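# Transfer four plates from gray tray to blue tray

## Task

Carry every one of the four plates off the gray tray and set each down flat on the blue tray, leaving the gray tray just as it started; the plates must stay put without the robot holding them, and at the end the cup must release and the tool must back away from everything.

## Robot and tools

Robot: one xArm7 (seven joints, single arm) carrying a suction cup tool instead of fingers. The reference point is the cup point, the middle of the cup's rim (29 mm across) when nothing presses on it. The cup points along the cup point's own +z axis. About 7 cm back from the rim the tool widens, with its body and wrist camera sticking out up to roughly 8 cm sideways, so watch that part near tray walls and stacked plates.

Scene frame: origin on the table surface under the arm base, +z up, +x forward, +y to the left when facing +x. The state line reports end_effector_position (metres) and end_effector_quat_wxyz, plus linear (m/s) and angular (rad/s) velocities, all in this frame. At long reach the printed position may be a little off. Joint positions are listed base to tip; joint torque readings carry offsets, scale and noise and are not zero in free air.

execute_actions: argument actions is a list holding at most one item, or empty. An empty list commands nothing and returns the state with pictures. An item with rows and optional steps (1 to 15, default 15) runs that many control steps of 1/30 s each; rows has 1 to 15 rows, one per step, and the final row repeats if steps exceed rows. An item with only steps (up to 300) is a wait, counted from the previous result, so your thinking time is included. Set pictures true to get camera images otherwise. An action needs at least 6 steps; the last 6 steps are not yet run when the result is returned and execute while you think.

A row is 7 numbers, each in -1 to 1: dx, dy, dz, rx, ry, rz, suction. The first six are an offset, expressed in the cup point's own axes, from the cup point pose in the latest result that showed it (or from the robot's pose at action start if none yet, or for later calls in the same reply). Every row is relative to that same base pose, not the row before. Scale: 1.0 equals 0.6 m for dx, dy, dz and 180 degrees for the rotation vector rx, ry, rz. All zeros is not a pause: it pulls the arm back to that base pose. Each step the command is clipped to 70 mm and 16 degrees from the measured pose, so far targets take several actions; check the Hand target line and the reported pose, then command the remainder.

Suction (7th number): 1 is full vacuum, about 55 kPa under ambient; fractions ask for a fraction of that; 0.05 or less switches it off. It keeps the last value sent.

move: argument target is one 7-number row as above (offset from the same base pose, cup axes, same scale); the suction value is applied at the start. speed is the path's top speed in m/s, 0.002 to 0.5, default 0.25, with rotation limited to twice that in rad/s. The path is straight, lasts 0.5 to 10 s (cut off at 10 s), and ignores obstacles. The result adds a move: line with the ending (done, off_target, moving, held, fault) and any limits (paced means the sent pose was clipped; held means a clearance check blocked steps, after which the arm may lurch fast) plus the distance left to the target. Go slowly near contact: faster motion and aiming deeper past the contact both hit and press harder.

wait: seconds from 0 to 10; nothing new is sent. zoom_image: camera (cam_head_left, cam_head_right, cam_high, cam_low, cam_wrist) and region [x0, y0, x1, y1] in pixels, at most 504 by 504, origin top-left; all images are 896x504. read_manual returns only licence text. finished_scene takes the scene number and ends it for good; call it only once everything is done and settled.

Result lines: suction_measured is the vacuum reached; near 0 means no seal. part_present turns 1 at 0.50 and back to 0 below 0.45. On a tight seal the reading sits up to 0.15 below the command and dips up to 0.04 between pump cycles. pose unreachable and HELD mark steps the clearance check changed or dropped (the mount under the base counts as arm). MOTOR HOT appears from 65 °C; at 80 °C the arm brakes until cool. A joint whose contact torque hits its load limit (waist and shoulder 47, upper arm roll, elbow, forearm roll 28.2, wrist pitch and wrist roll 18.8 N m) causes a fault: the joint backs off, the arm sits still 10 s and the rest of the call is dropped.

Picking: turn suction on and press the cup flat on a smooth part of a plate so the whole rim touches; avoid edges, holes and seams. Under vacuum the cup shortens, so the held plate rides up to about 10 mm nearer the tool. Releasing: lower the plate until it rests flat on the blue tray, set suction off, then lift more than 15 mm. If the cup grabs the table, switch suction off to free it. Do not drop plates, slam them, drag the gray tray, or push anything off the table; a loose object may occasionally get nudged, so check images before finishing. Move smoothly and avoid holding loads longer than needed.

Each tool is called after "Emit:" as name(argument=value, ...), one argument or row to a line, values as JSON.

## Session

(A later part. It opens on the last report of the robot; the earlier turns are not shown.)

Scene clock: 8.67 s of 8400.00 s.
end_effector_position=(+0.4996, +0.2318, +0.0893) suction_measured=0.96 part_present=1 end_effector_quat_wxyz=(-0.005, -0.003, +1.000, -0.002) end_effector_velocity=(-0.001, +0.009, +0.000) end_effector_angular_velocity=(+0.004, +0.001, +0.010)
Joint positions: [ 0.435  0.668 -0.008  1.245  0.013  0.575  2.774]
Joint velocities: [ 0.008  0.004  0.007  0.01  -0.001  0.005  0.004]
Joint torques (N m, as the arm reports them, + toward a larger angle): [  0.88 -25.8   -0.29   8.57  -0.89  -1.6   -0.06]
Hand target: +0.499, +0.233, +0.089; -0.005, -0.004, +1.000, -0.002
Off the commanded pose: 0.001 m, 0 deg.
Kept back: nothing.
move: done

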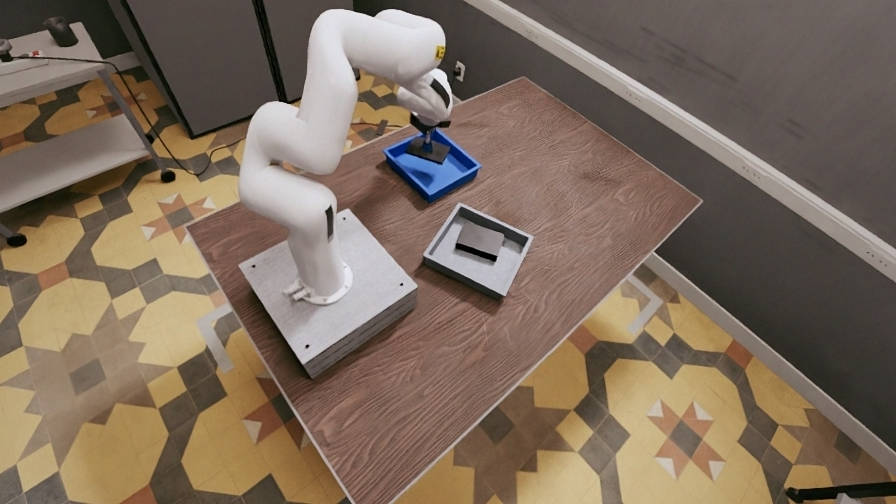

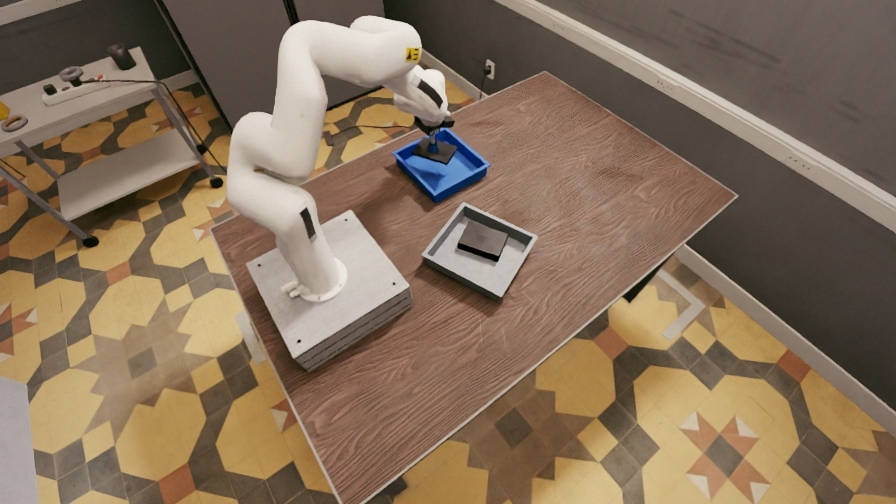

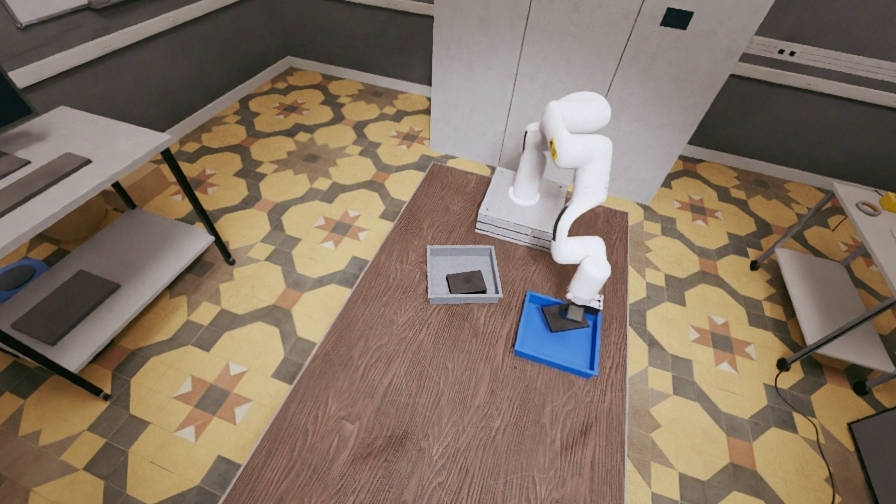

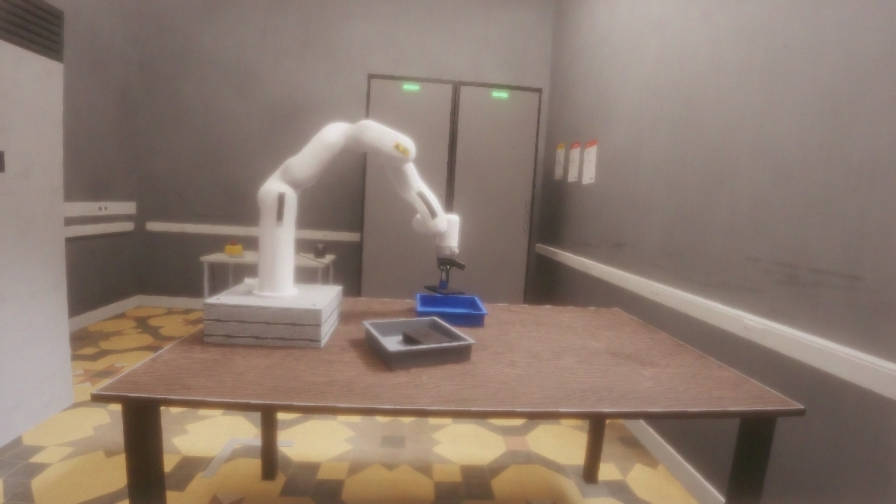

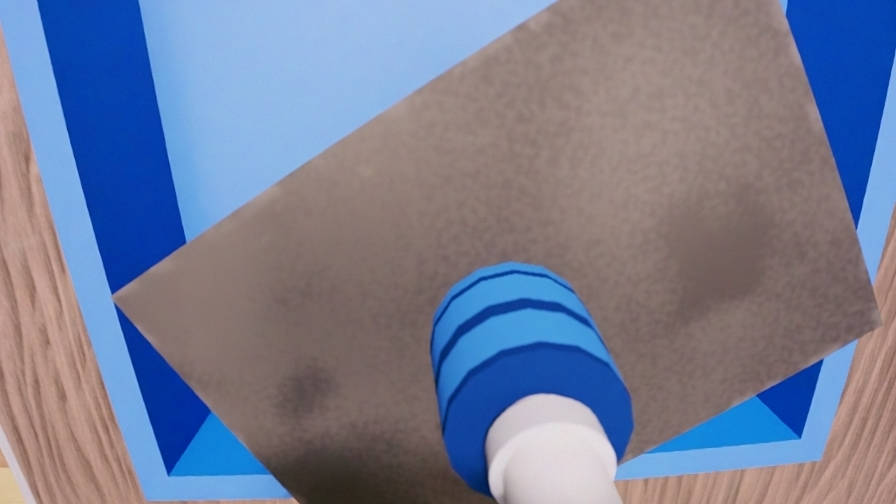

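Emit:
move(
  target=[-0.04,0,0.115,0,0,0,1],
  speed=0.12,
)

Emit:
move(
  target=[0,0,0.02,0,0,0,1],
  speed=0.015,
)

Emit:
zoom_image(
  camera="cam_high",
  region=[500,280,620,390],
)

Scene clock: 9.97 s of 8400.00 s.
end_effector_position=(+0.5230, +0.2315, +0.0204) suction_measured=0.96 part_present=1 end_effector_quat_wxyz=(-0.005, -0.003, +1.000, -0.001) end_effector_velocity=(-0.001, -0.002, -0.003) end_effector_angular_velocity=(-0.003, +0.005, -0.002)
Joint positions: [ 0.417  0.888 -0.008  1.402  0.017  0.512  2.754]
Joint velocities: [-0.001  0.006 -0.001  0.001 -0.     0.001  0.001]
Joint torques (N m, as the arm reports them, + toward a larger angle): [  1.48 -27.74  -0.4    7.89  -1.54  -1.79   0.29]
Hand target: +0.523, +0.231, +0.020; -0.005, -0.003, +1.000, -0.002
Off the commanded pose: 0.000 m, 0 deg.
Kept back: nothing.
move: done

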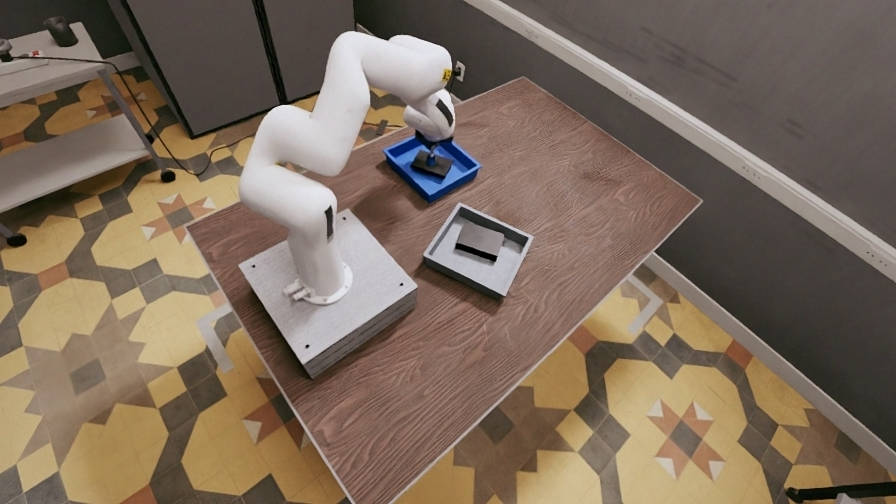

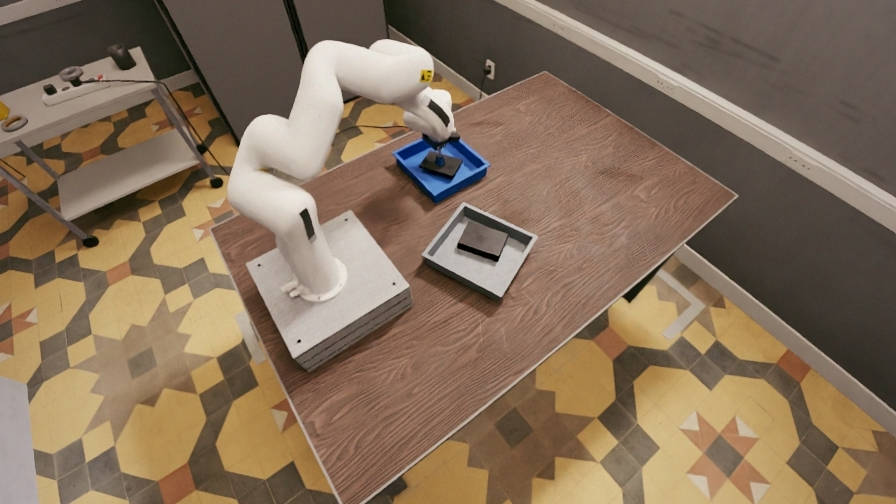

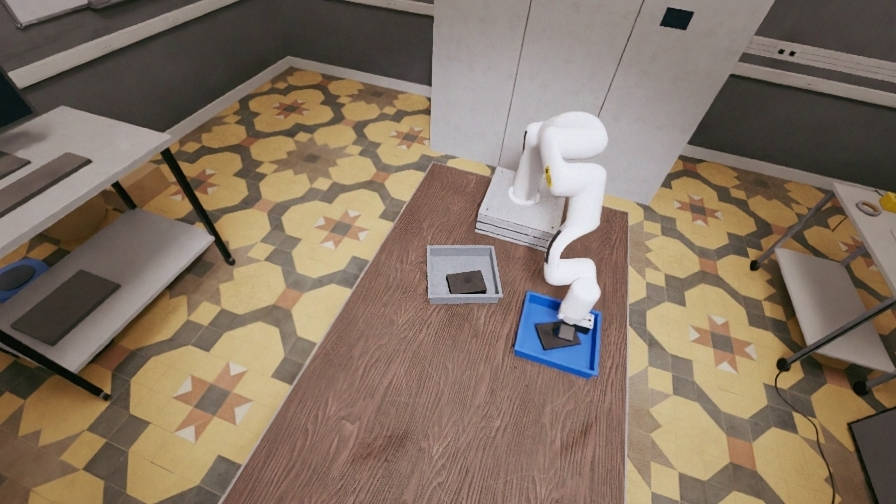

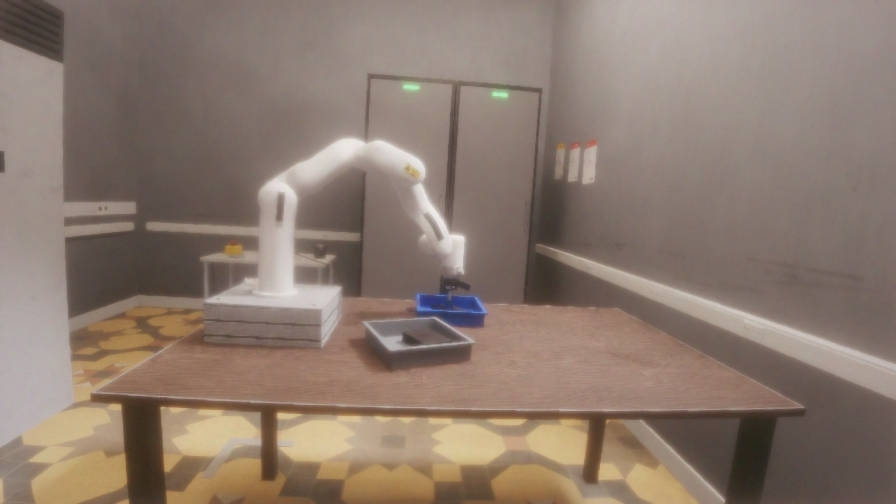

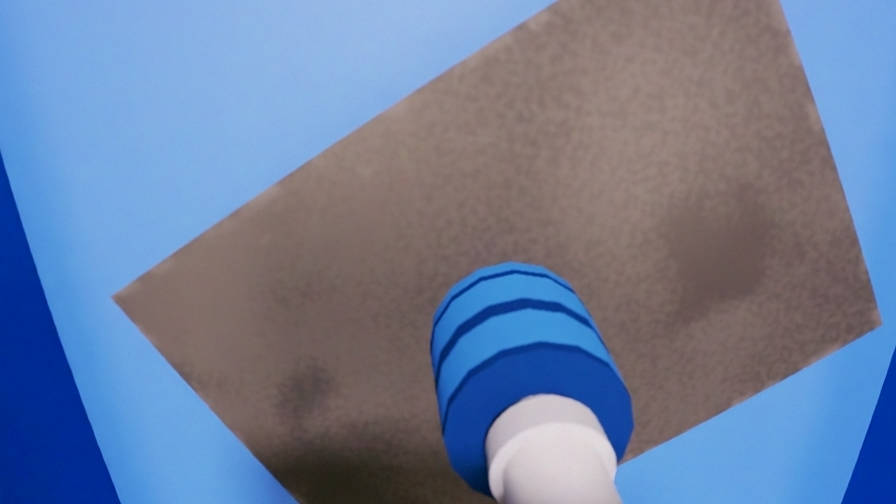

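Scene clock: 11.03 s of 8400.00 s.
end_effector_position=(+0.5228, +0.2314, +0.0085) suction_measured=0.98 part_present=1 end_effector_quat_wxyz=(-0.005, -0.003, +1.000, -0.001) end_effector_velocity=(+0.002, +0.000, +0.001) end_effector_angular_velocity=(+0.001, -0.004, -0.001)
Joint positions: [ 0.417  0.919 -0.008  1.417  0.017  0.495  2.754]
Joint velocities: [-0.     0.001 -0.001  0.003  0.    -0.002  0.001]
Joint torques (N m, as the arm reports them, + toward a larger angle): [  0.84 -27.49  -0.5    7.7   -0.86  -1.72   0.24]
Hand target: +0.523, +0.231, +0.008; -0.005, -0.003, +1.000, -0.001
Off the commanded pose: 0.000 m, 0 deg.
Kept back: nothing.
move: done

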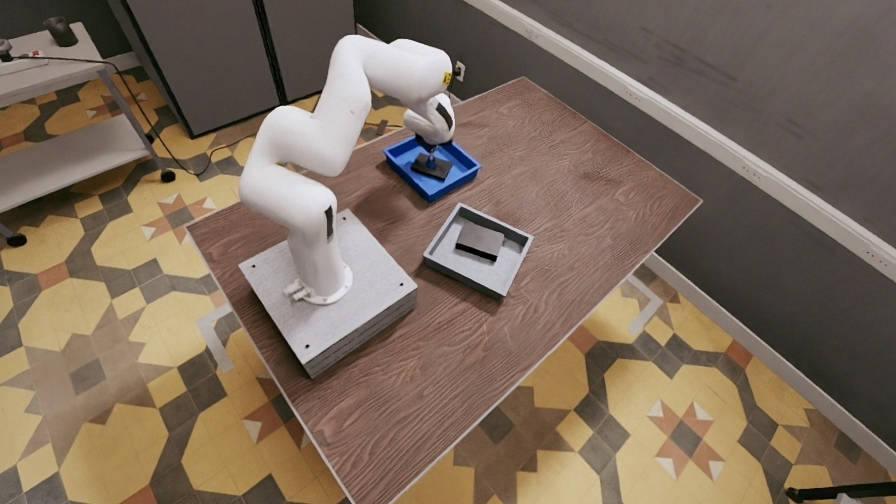

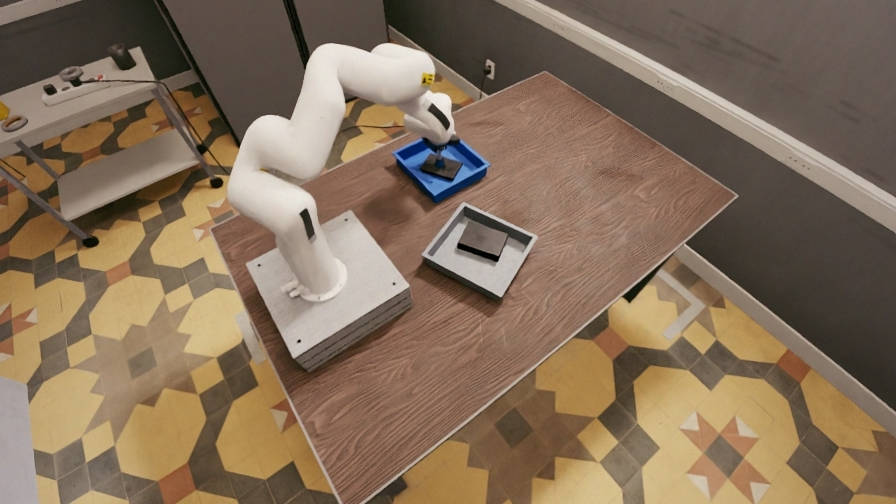

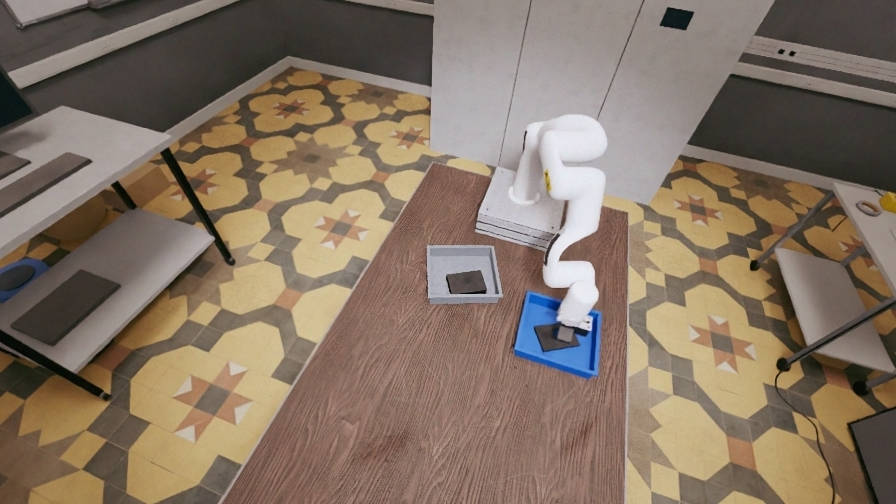

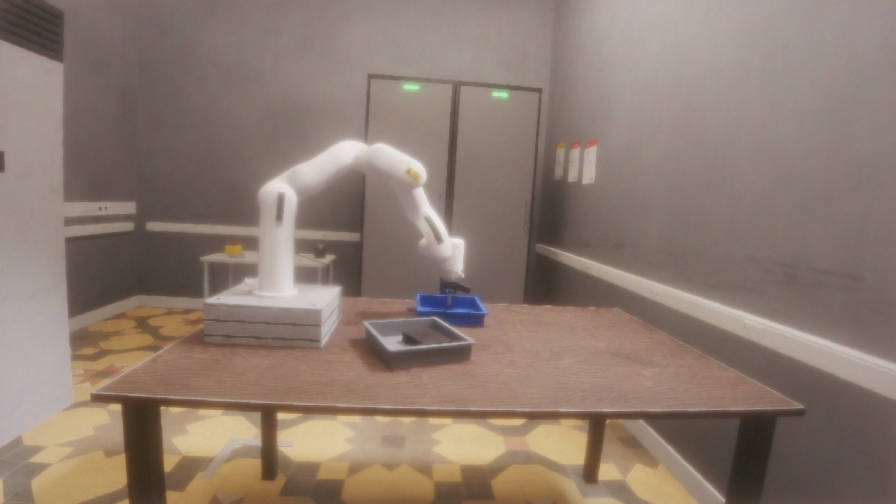

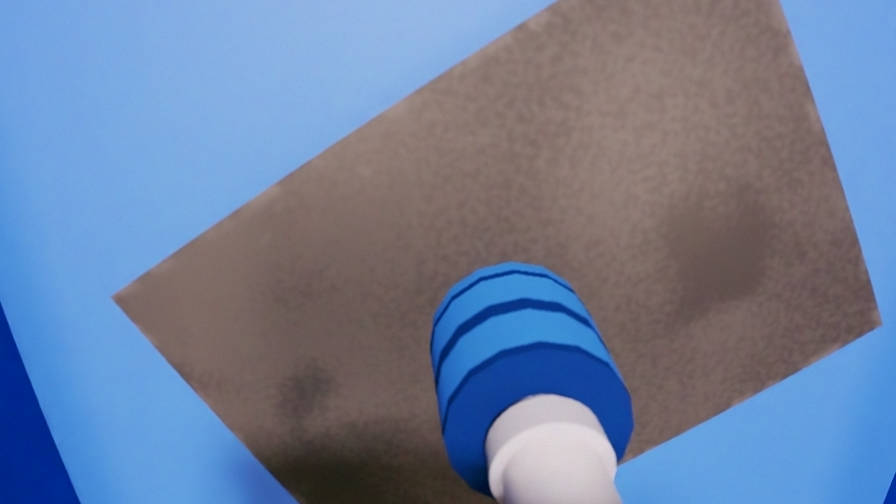

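Region (500, 280, 620, 390) of cam_high's 896x504 image, scaled by 4.200, with more detail than that image has; it fills the top 462 rows of this view, and the rest is white.

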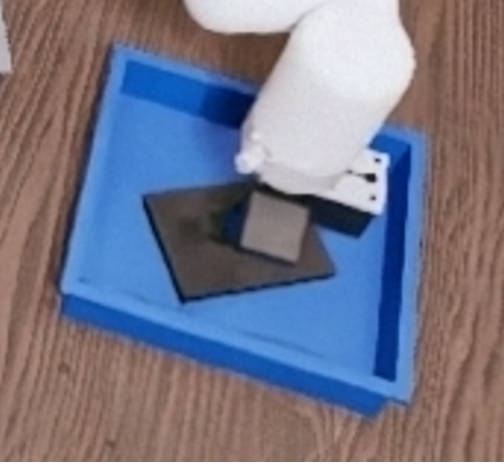

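Emit:
move(
  target=[0,0,0.005,0,0,0,1],
  speed=0.008,
)

Scene clock: 11.97 s of 8400.00 s.
end_effector_position=(+0.5228, +0.2314, +0.0055) suction_measured=0.99 part_present=1 end_effector_quat_wxyz=(-0.005, -0.003, +1.000, -0.002) end_effector_velocity=(+0.000, +0.001, -0.000) end_effector_angular_velocity=(+0.001, -0.001, +0.000)
Joint positions: [ 0.417  0.927 -0.008  1.42   0.017  0.491  2.754]
Joint velocities: [ 0.     0.001  0.001  0.002 -0.    -0.002  0.001]
Joint torques (N m, as the arm reports them, + toward a larger angle): [  0.93 -27.77  -0.63   8.02  -1.26  -1.77   0.15]
Hand target: +0.523, +0.231, +0.005; -0.005, -0.003, +1.000, -0.001
Off the commanded pose: 0.000 m, 0 deg.
Kept back: nothing.
move: done

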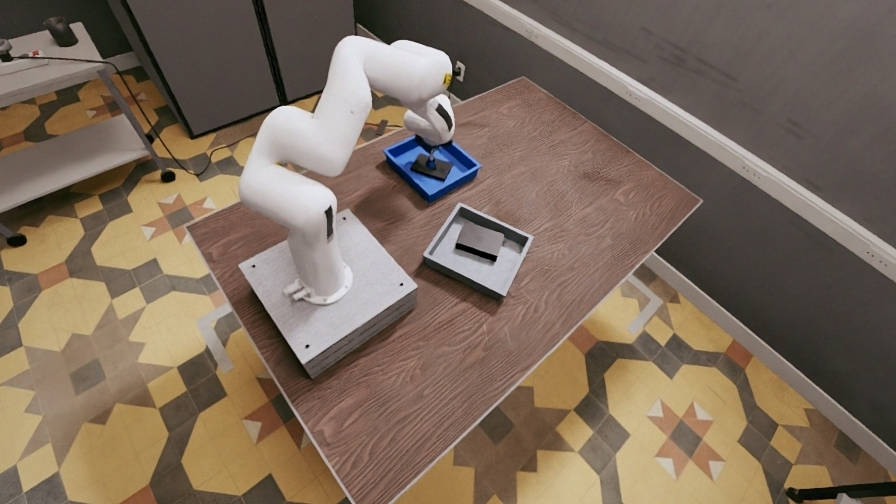

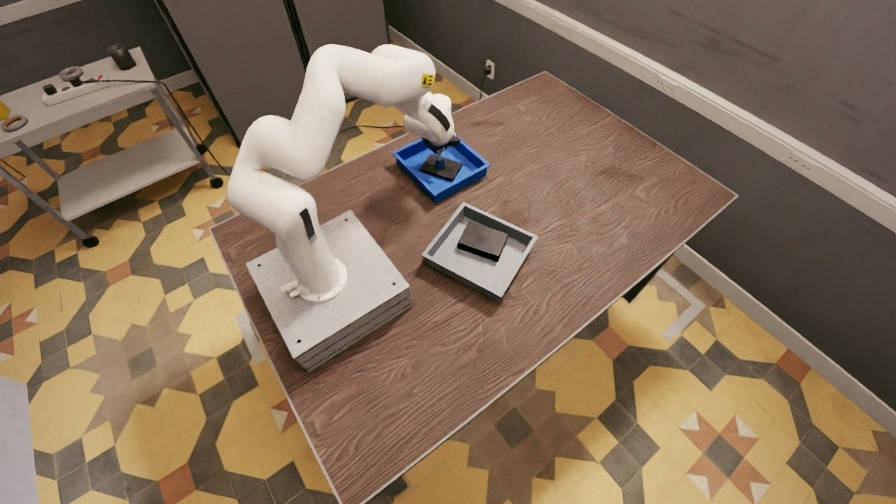

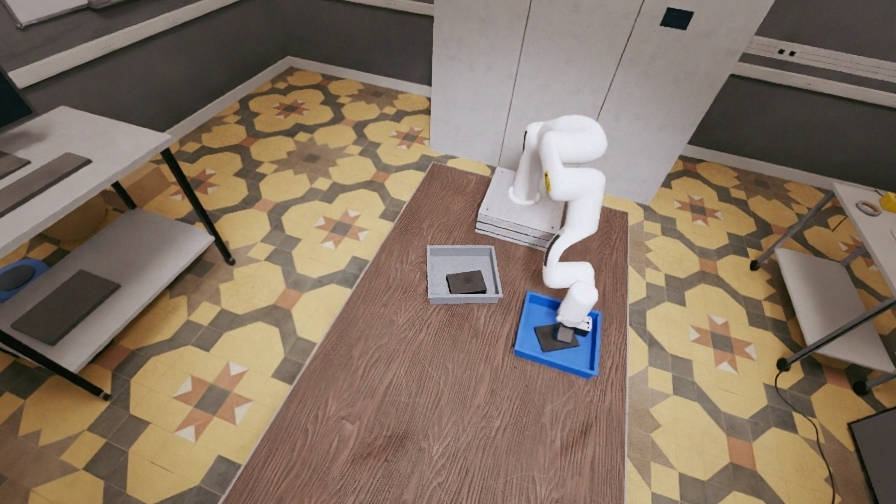

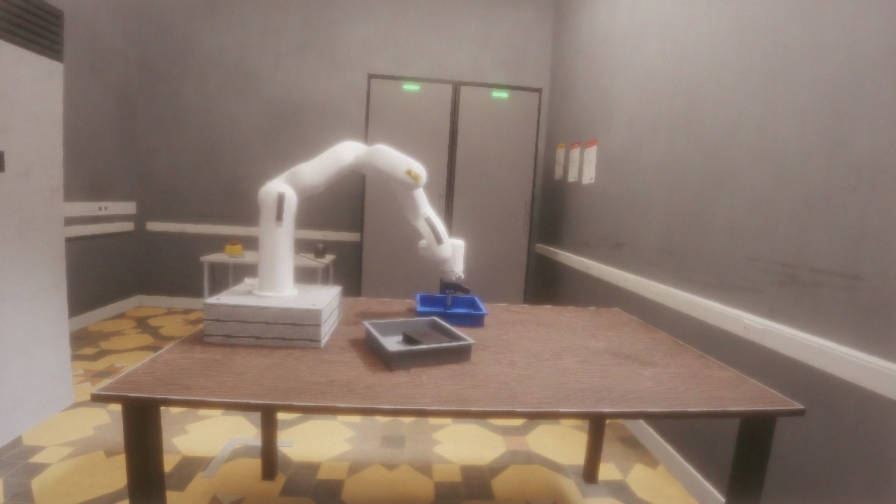

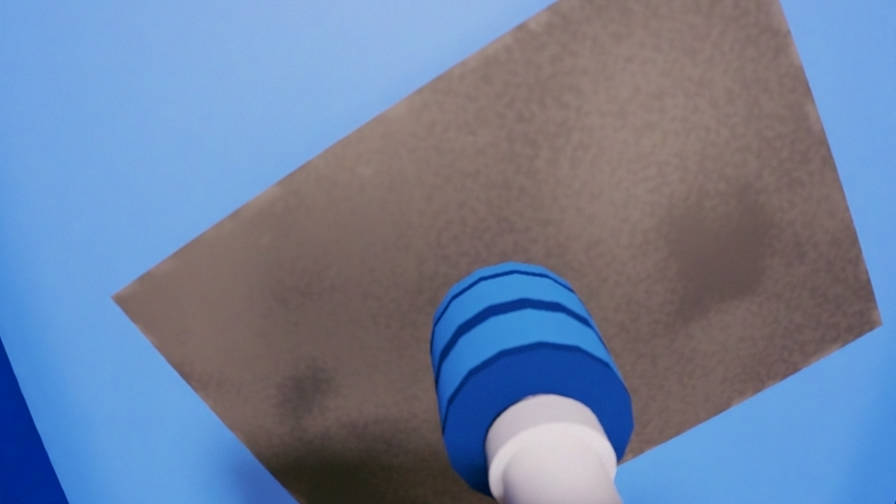

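Emit:
move(
  target=[0,0,0.003,0,0,0,1],
  speed=0.008,
)

Scene clock: 12.90 s of 8400.00 s.
end_effector_position=(+0.5228, +0.2314, +0.0038) suction_measured=1.00 part_present=1 end_effector_quat_wxyz=(-0.005, -0.003, +1.000, -0.001) end_effector_velocity=(-0.000, +0.000, -0.001) end_effector_angular_velocity=(+0.000, +0.000, +0.000)
Joint positions: [ 0.417  0.931 -0.008  1.423  0.018  0.489  2.754]
Joint velocities: [ 0.     0.002 -0.     0.     0.001 -0.002 -0.001]
Joint torques (N m, as the arm reports them, + toward a larger angle): [  0.51 -27.41  -0.3    7.52  -1.12  -1.84  -0.13]
Hand target: +0.523, +0.231, +0.004; -0.005, -0.003, +1.000, -0.002
Off the commanded pose: 0.000 m, 0 deg.
Kept back: nothing.
move: done

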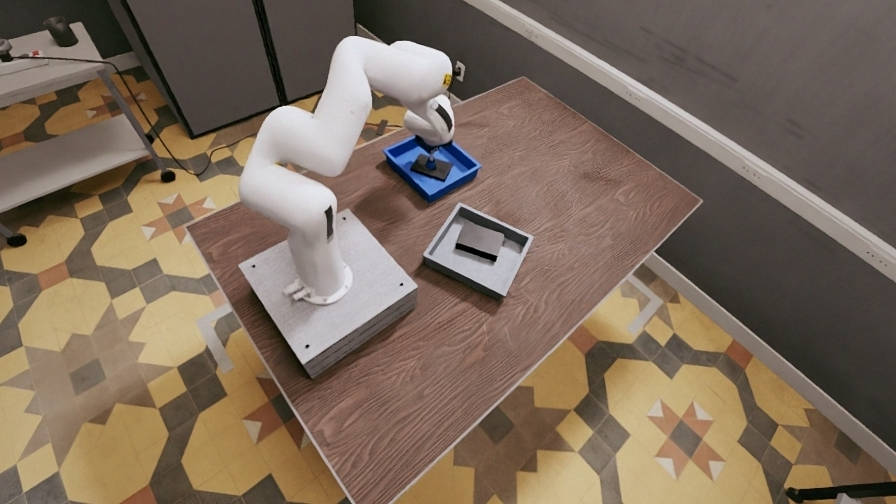

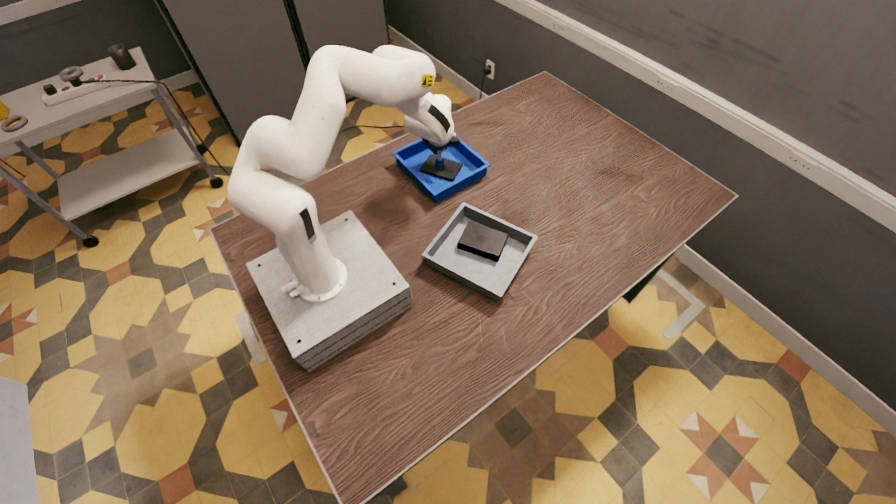

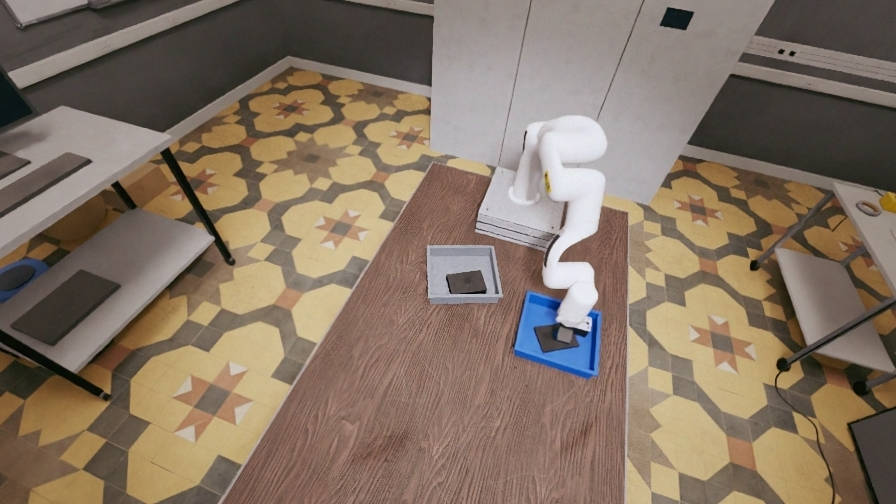

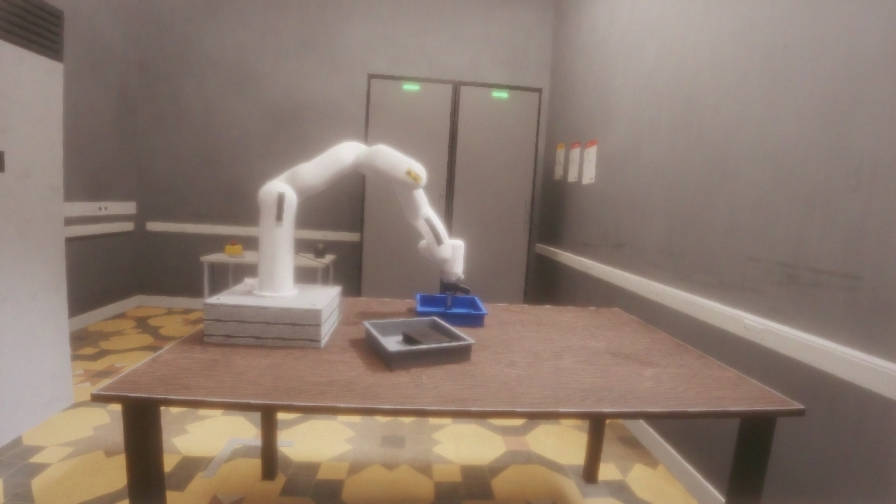

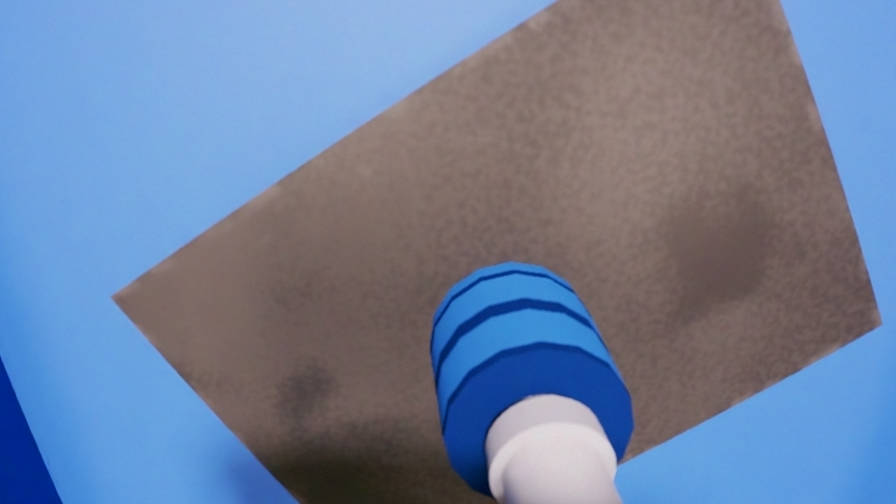

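Must be within a millimetre or two; release and see.

Emit:
move(
  target=[0,0,0.002,0,0,0,0],
  speed=0.008,
)

Scene clock: 13.83 s of 8400.00 s.
end_effector_position=(+0.5234, +0.2316, +0.0031) suction_measured=0.00 part_present=0 end_effector_quat_wxyz=(-0.004, -0.003, +1.000, -0.001) end_effector_velocity=(-0.001, +0.001, -0.001) end_effector_angular_velocity=(+0.001, +0.003, +0.002)
Joint positions: [ 0.417  0.934 -0.008  1.425  0.018  0.487  2.754]
Joint velocities: [-0.     0.001  0.002 -0.001  0.001  0.001 -0.001]
Joint torques (N m, as the arm reports them, + toward a larger angle): [  0.65 -23.07  -0.23   5.11  -1.06  -0.43  -0.02]
Hand target: +0.523, +0.231, +0.003; -0.005, -0.003, +1.000, -0.001
Off the commanded pose: 0.001 m, 0 deg.
Kept back: nothing.
move: done

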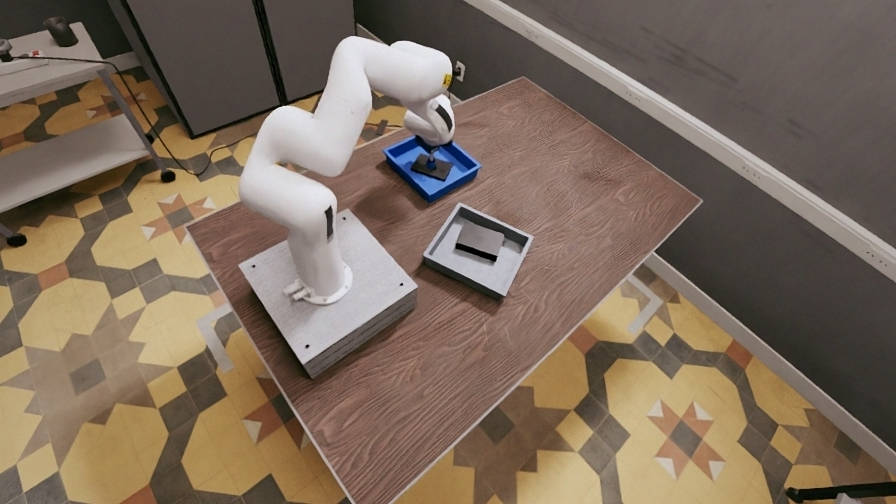

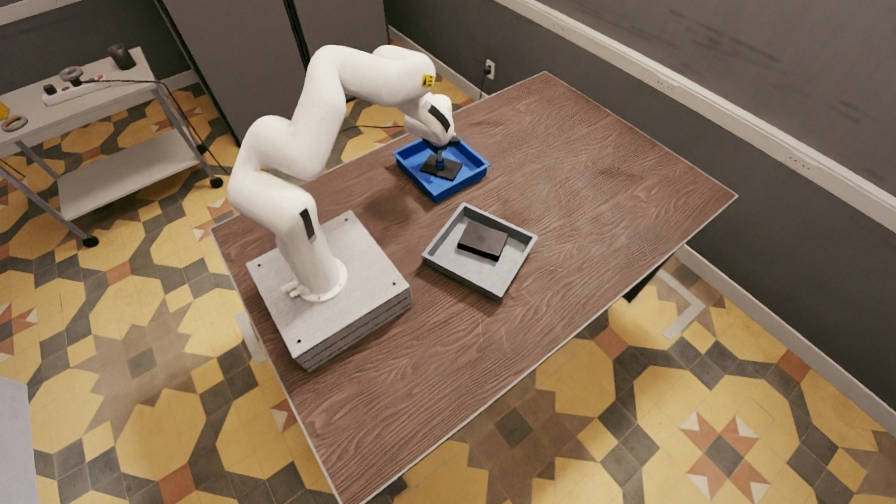

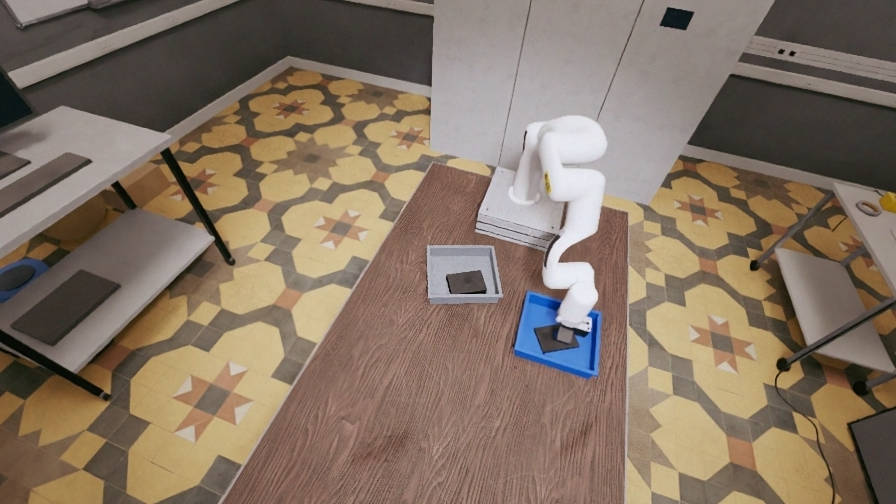

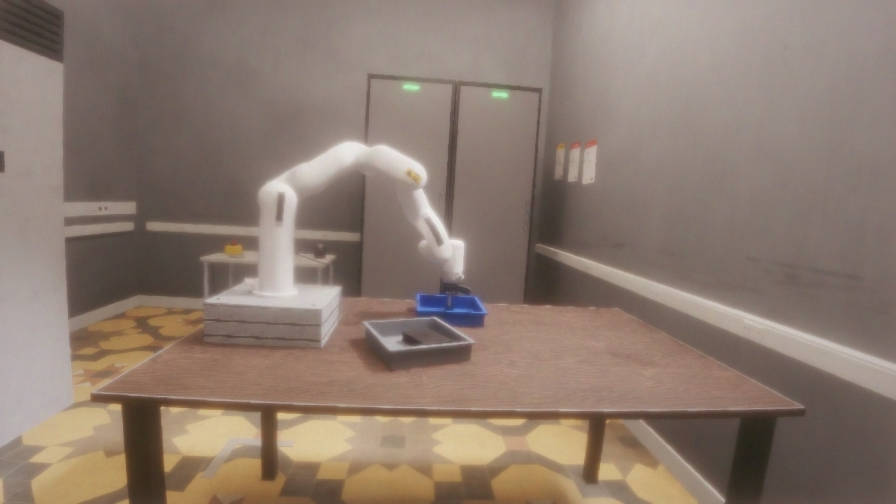

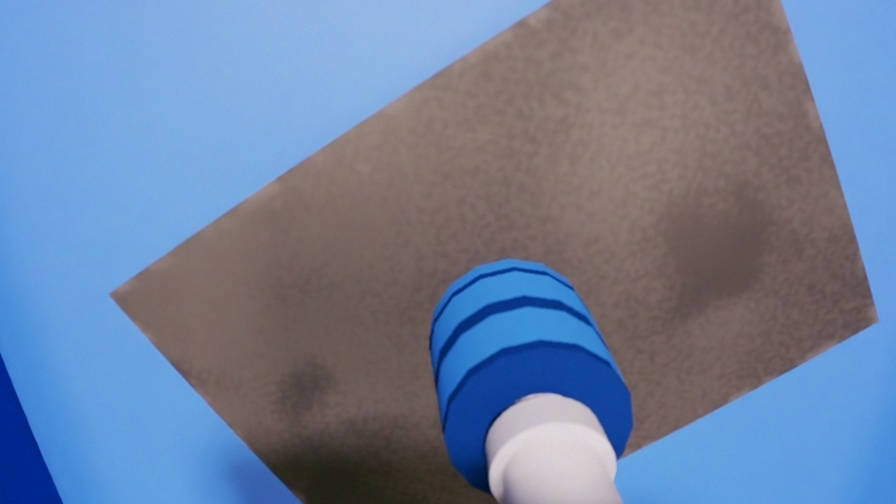

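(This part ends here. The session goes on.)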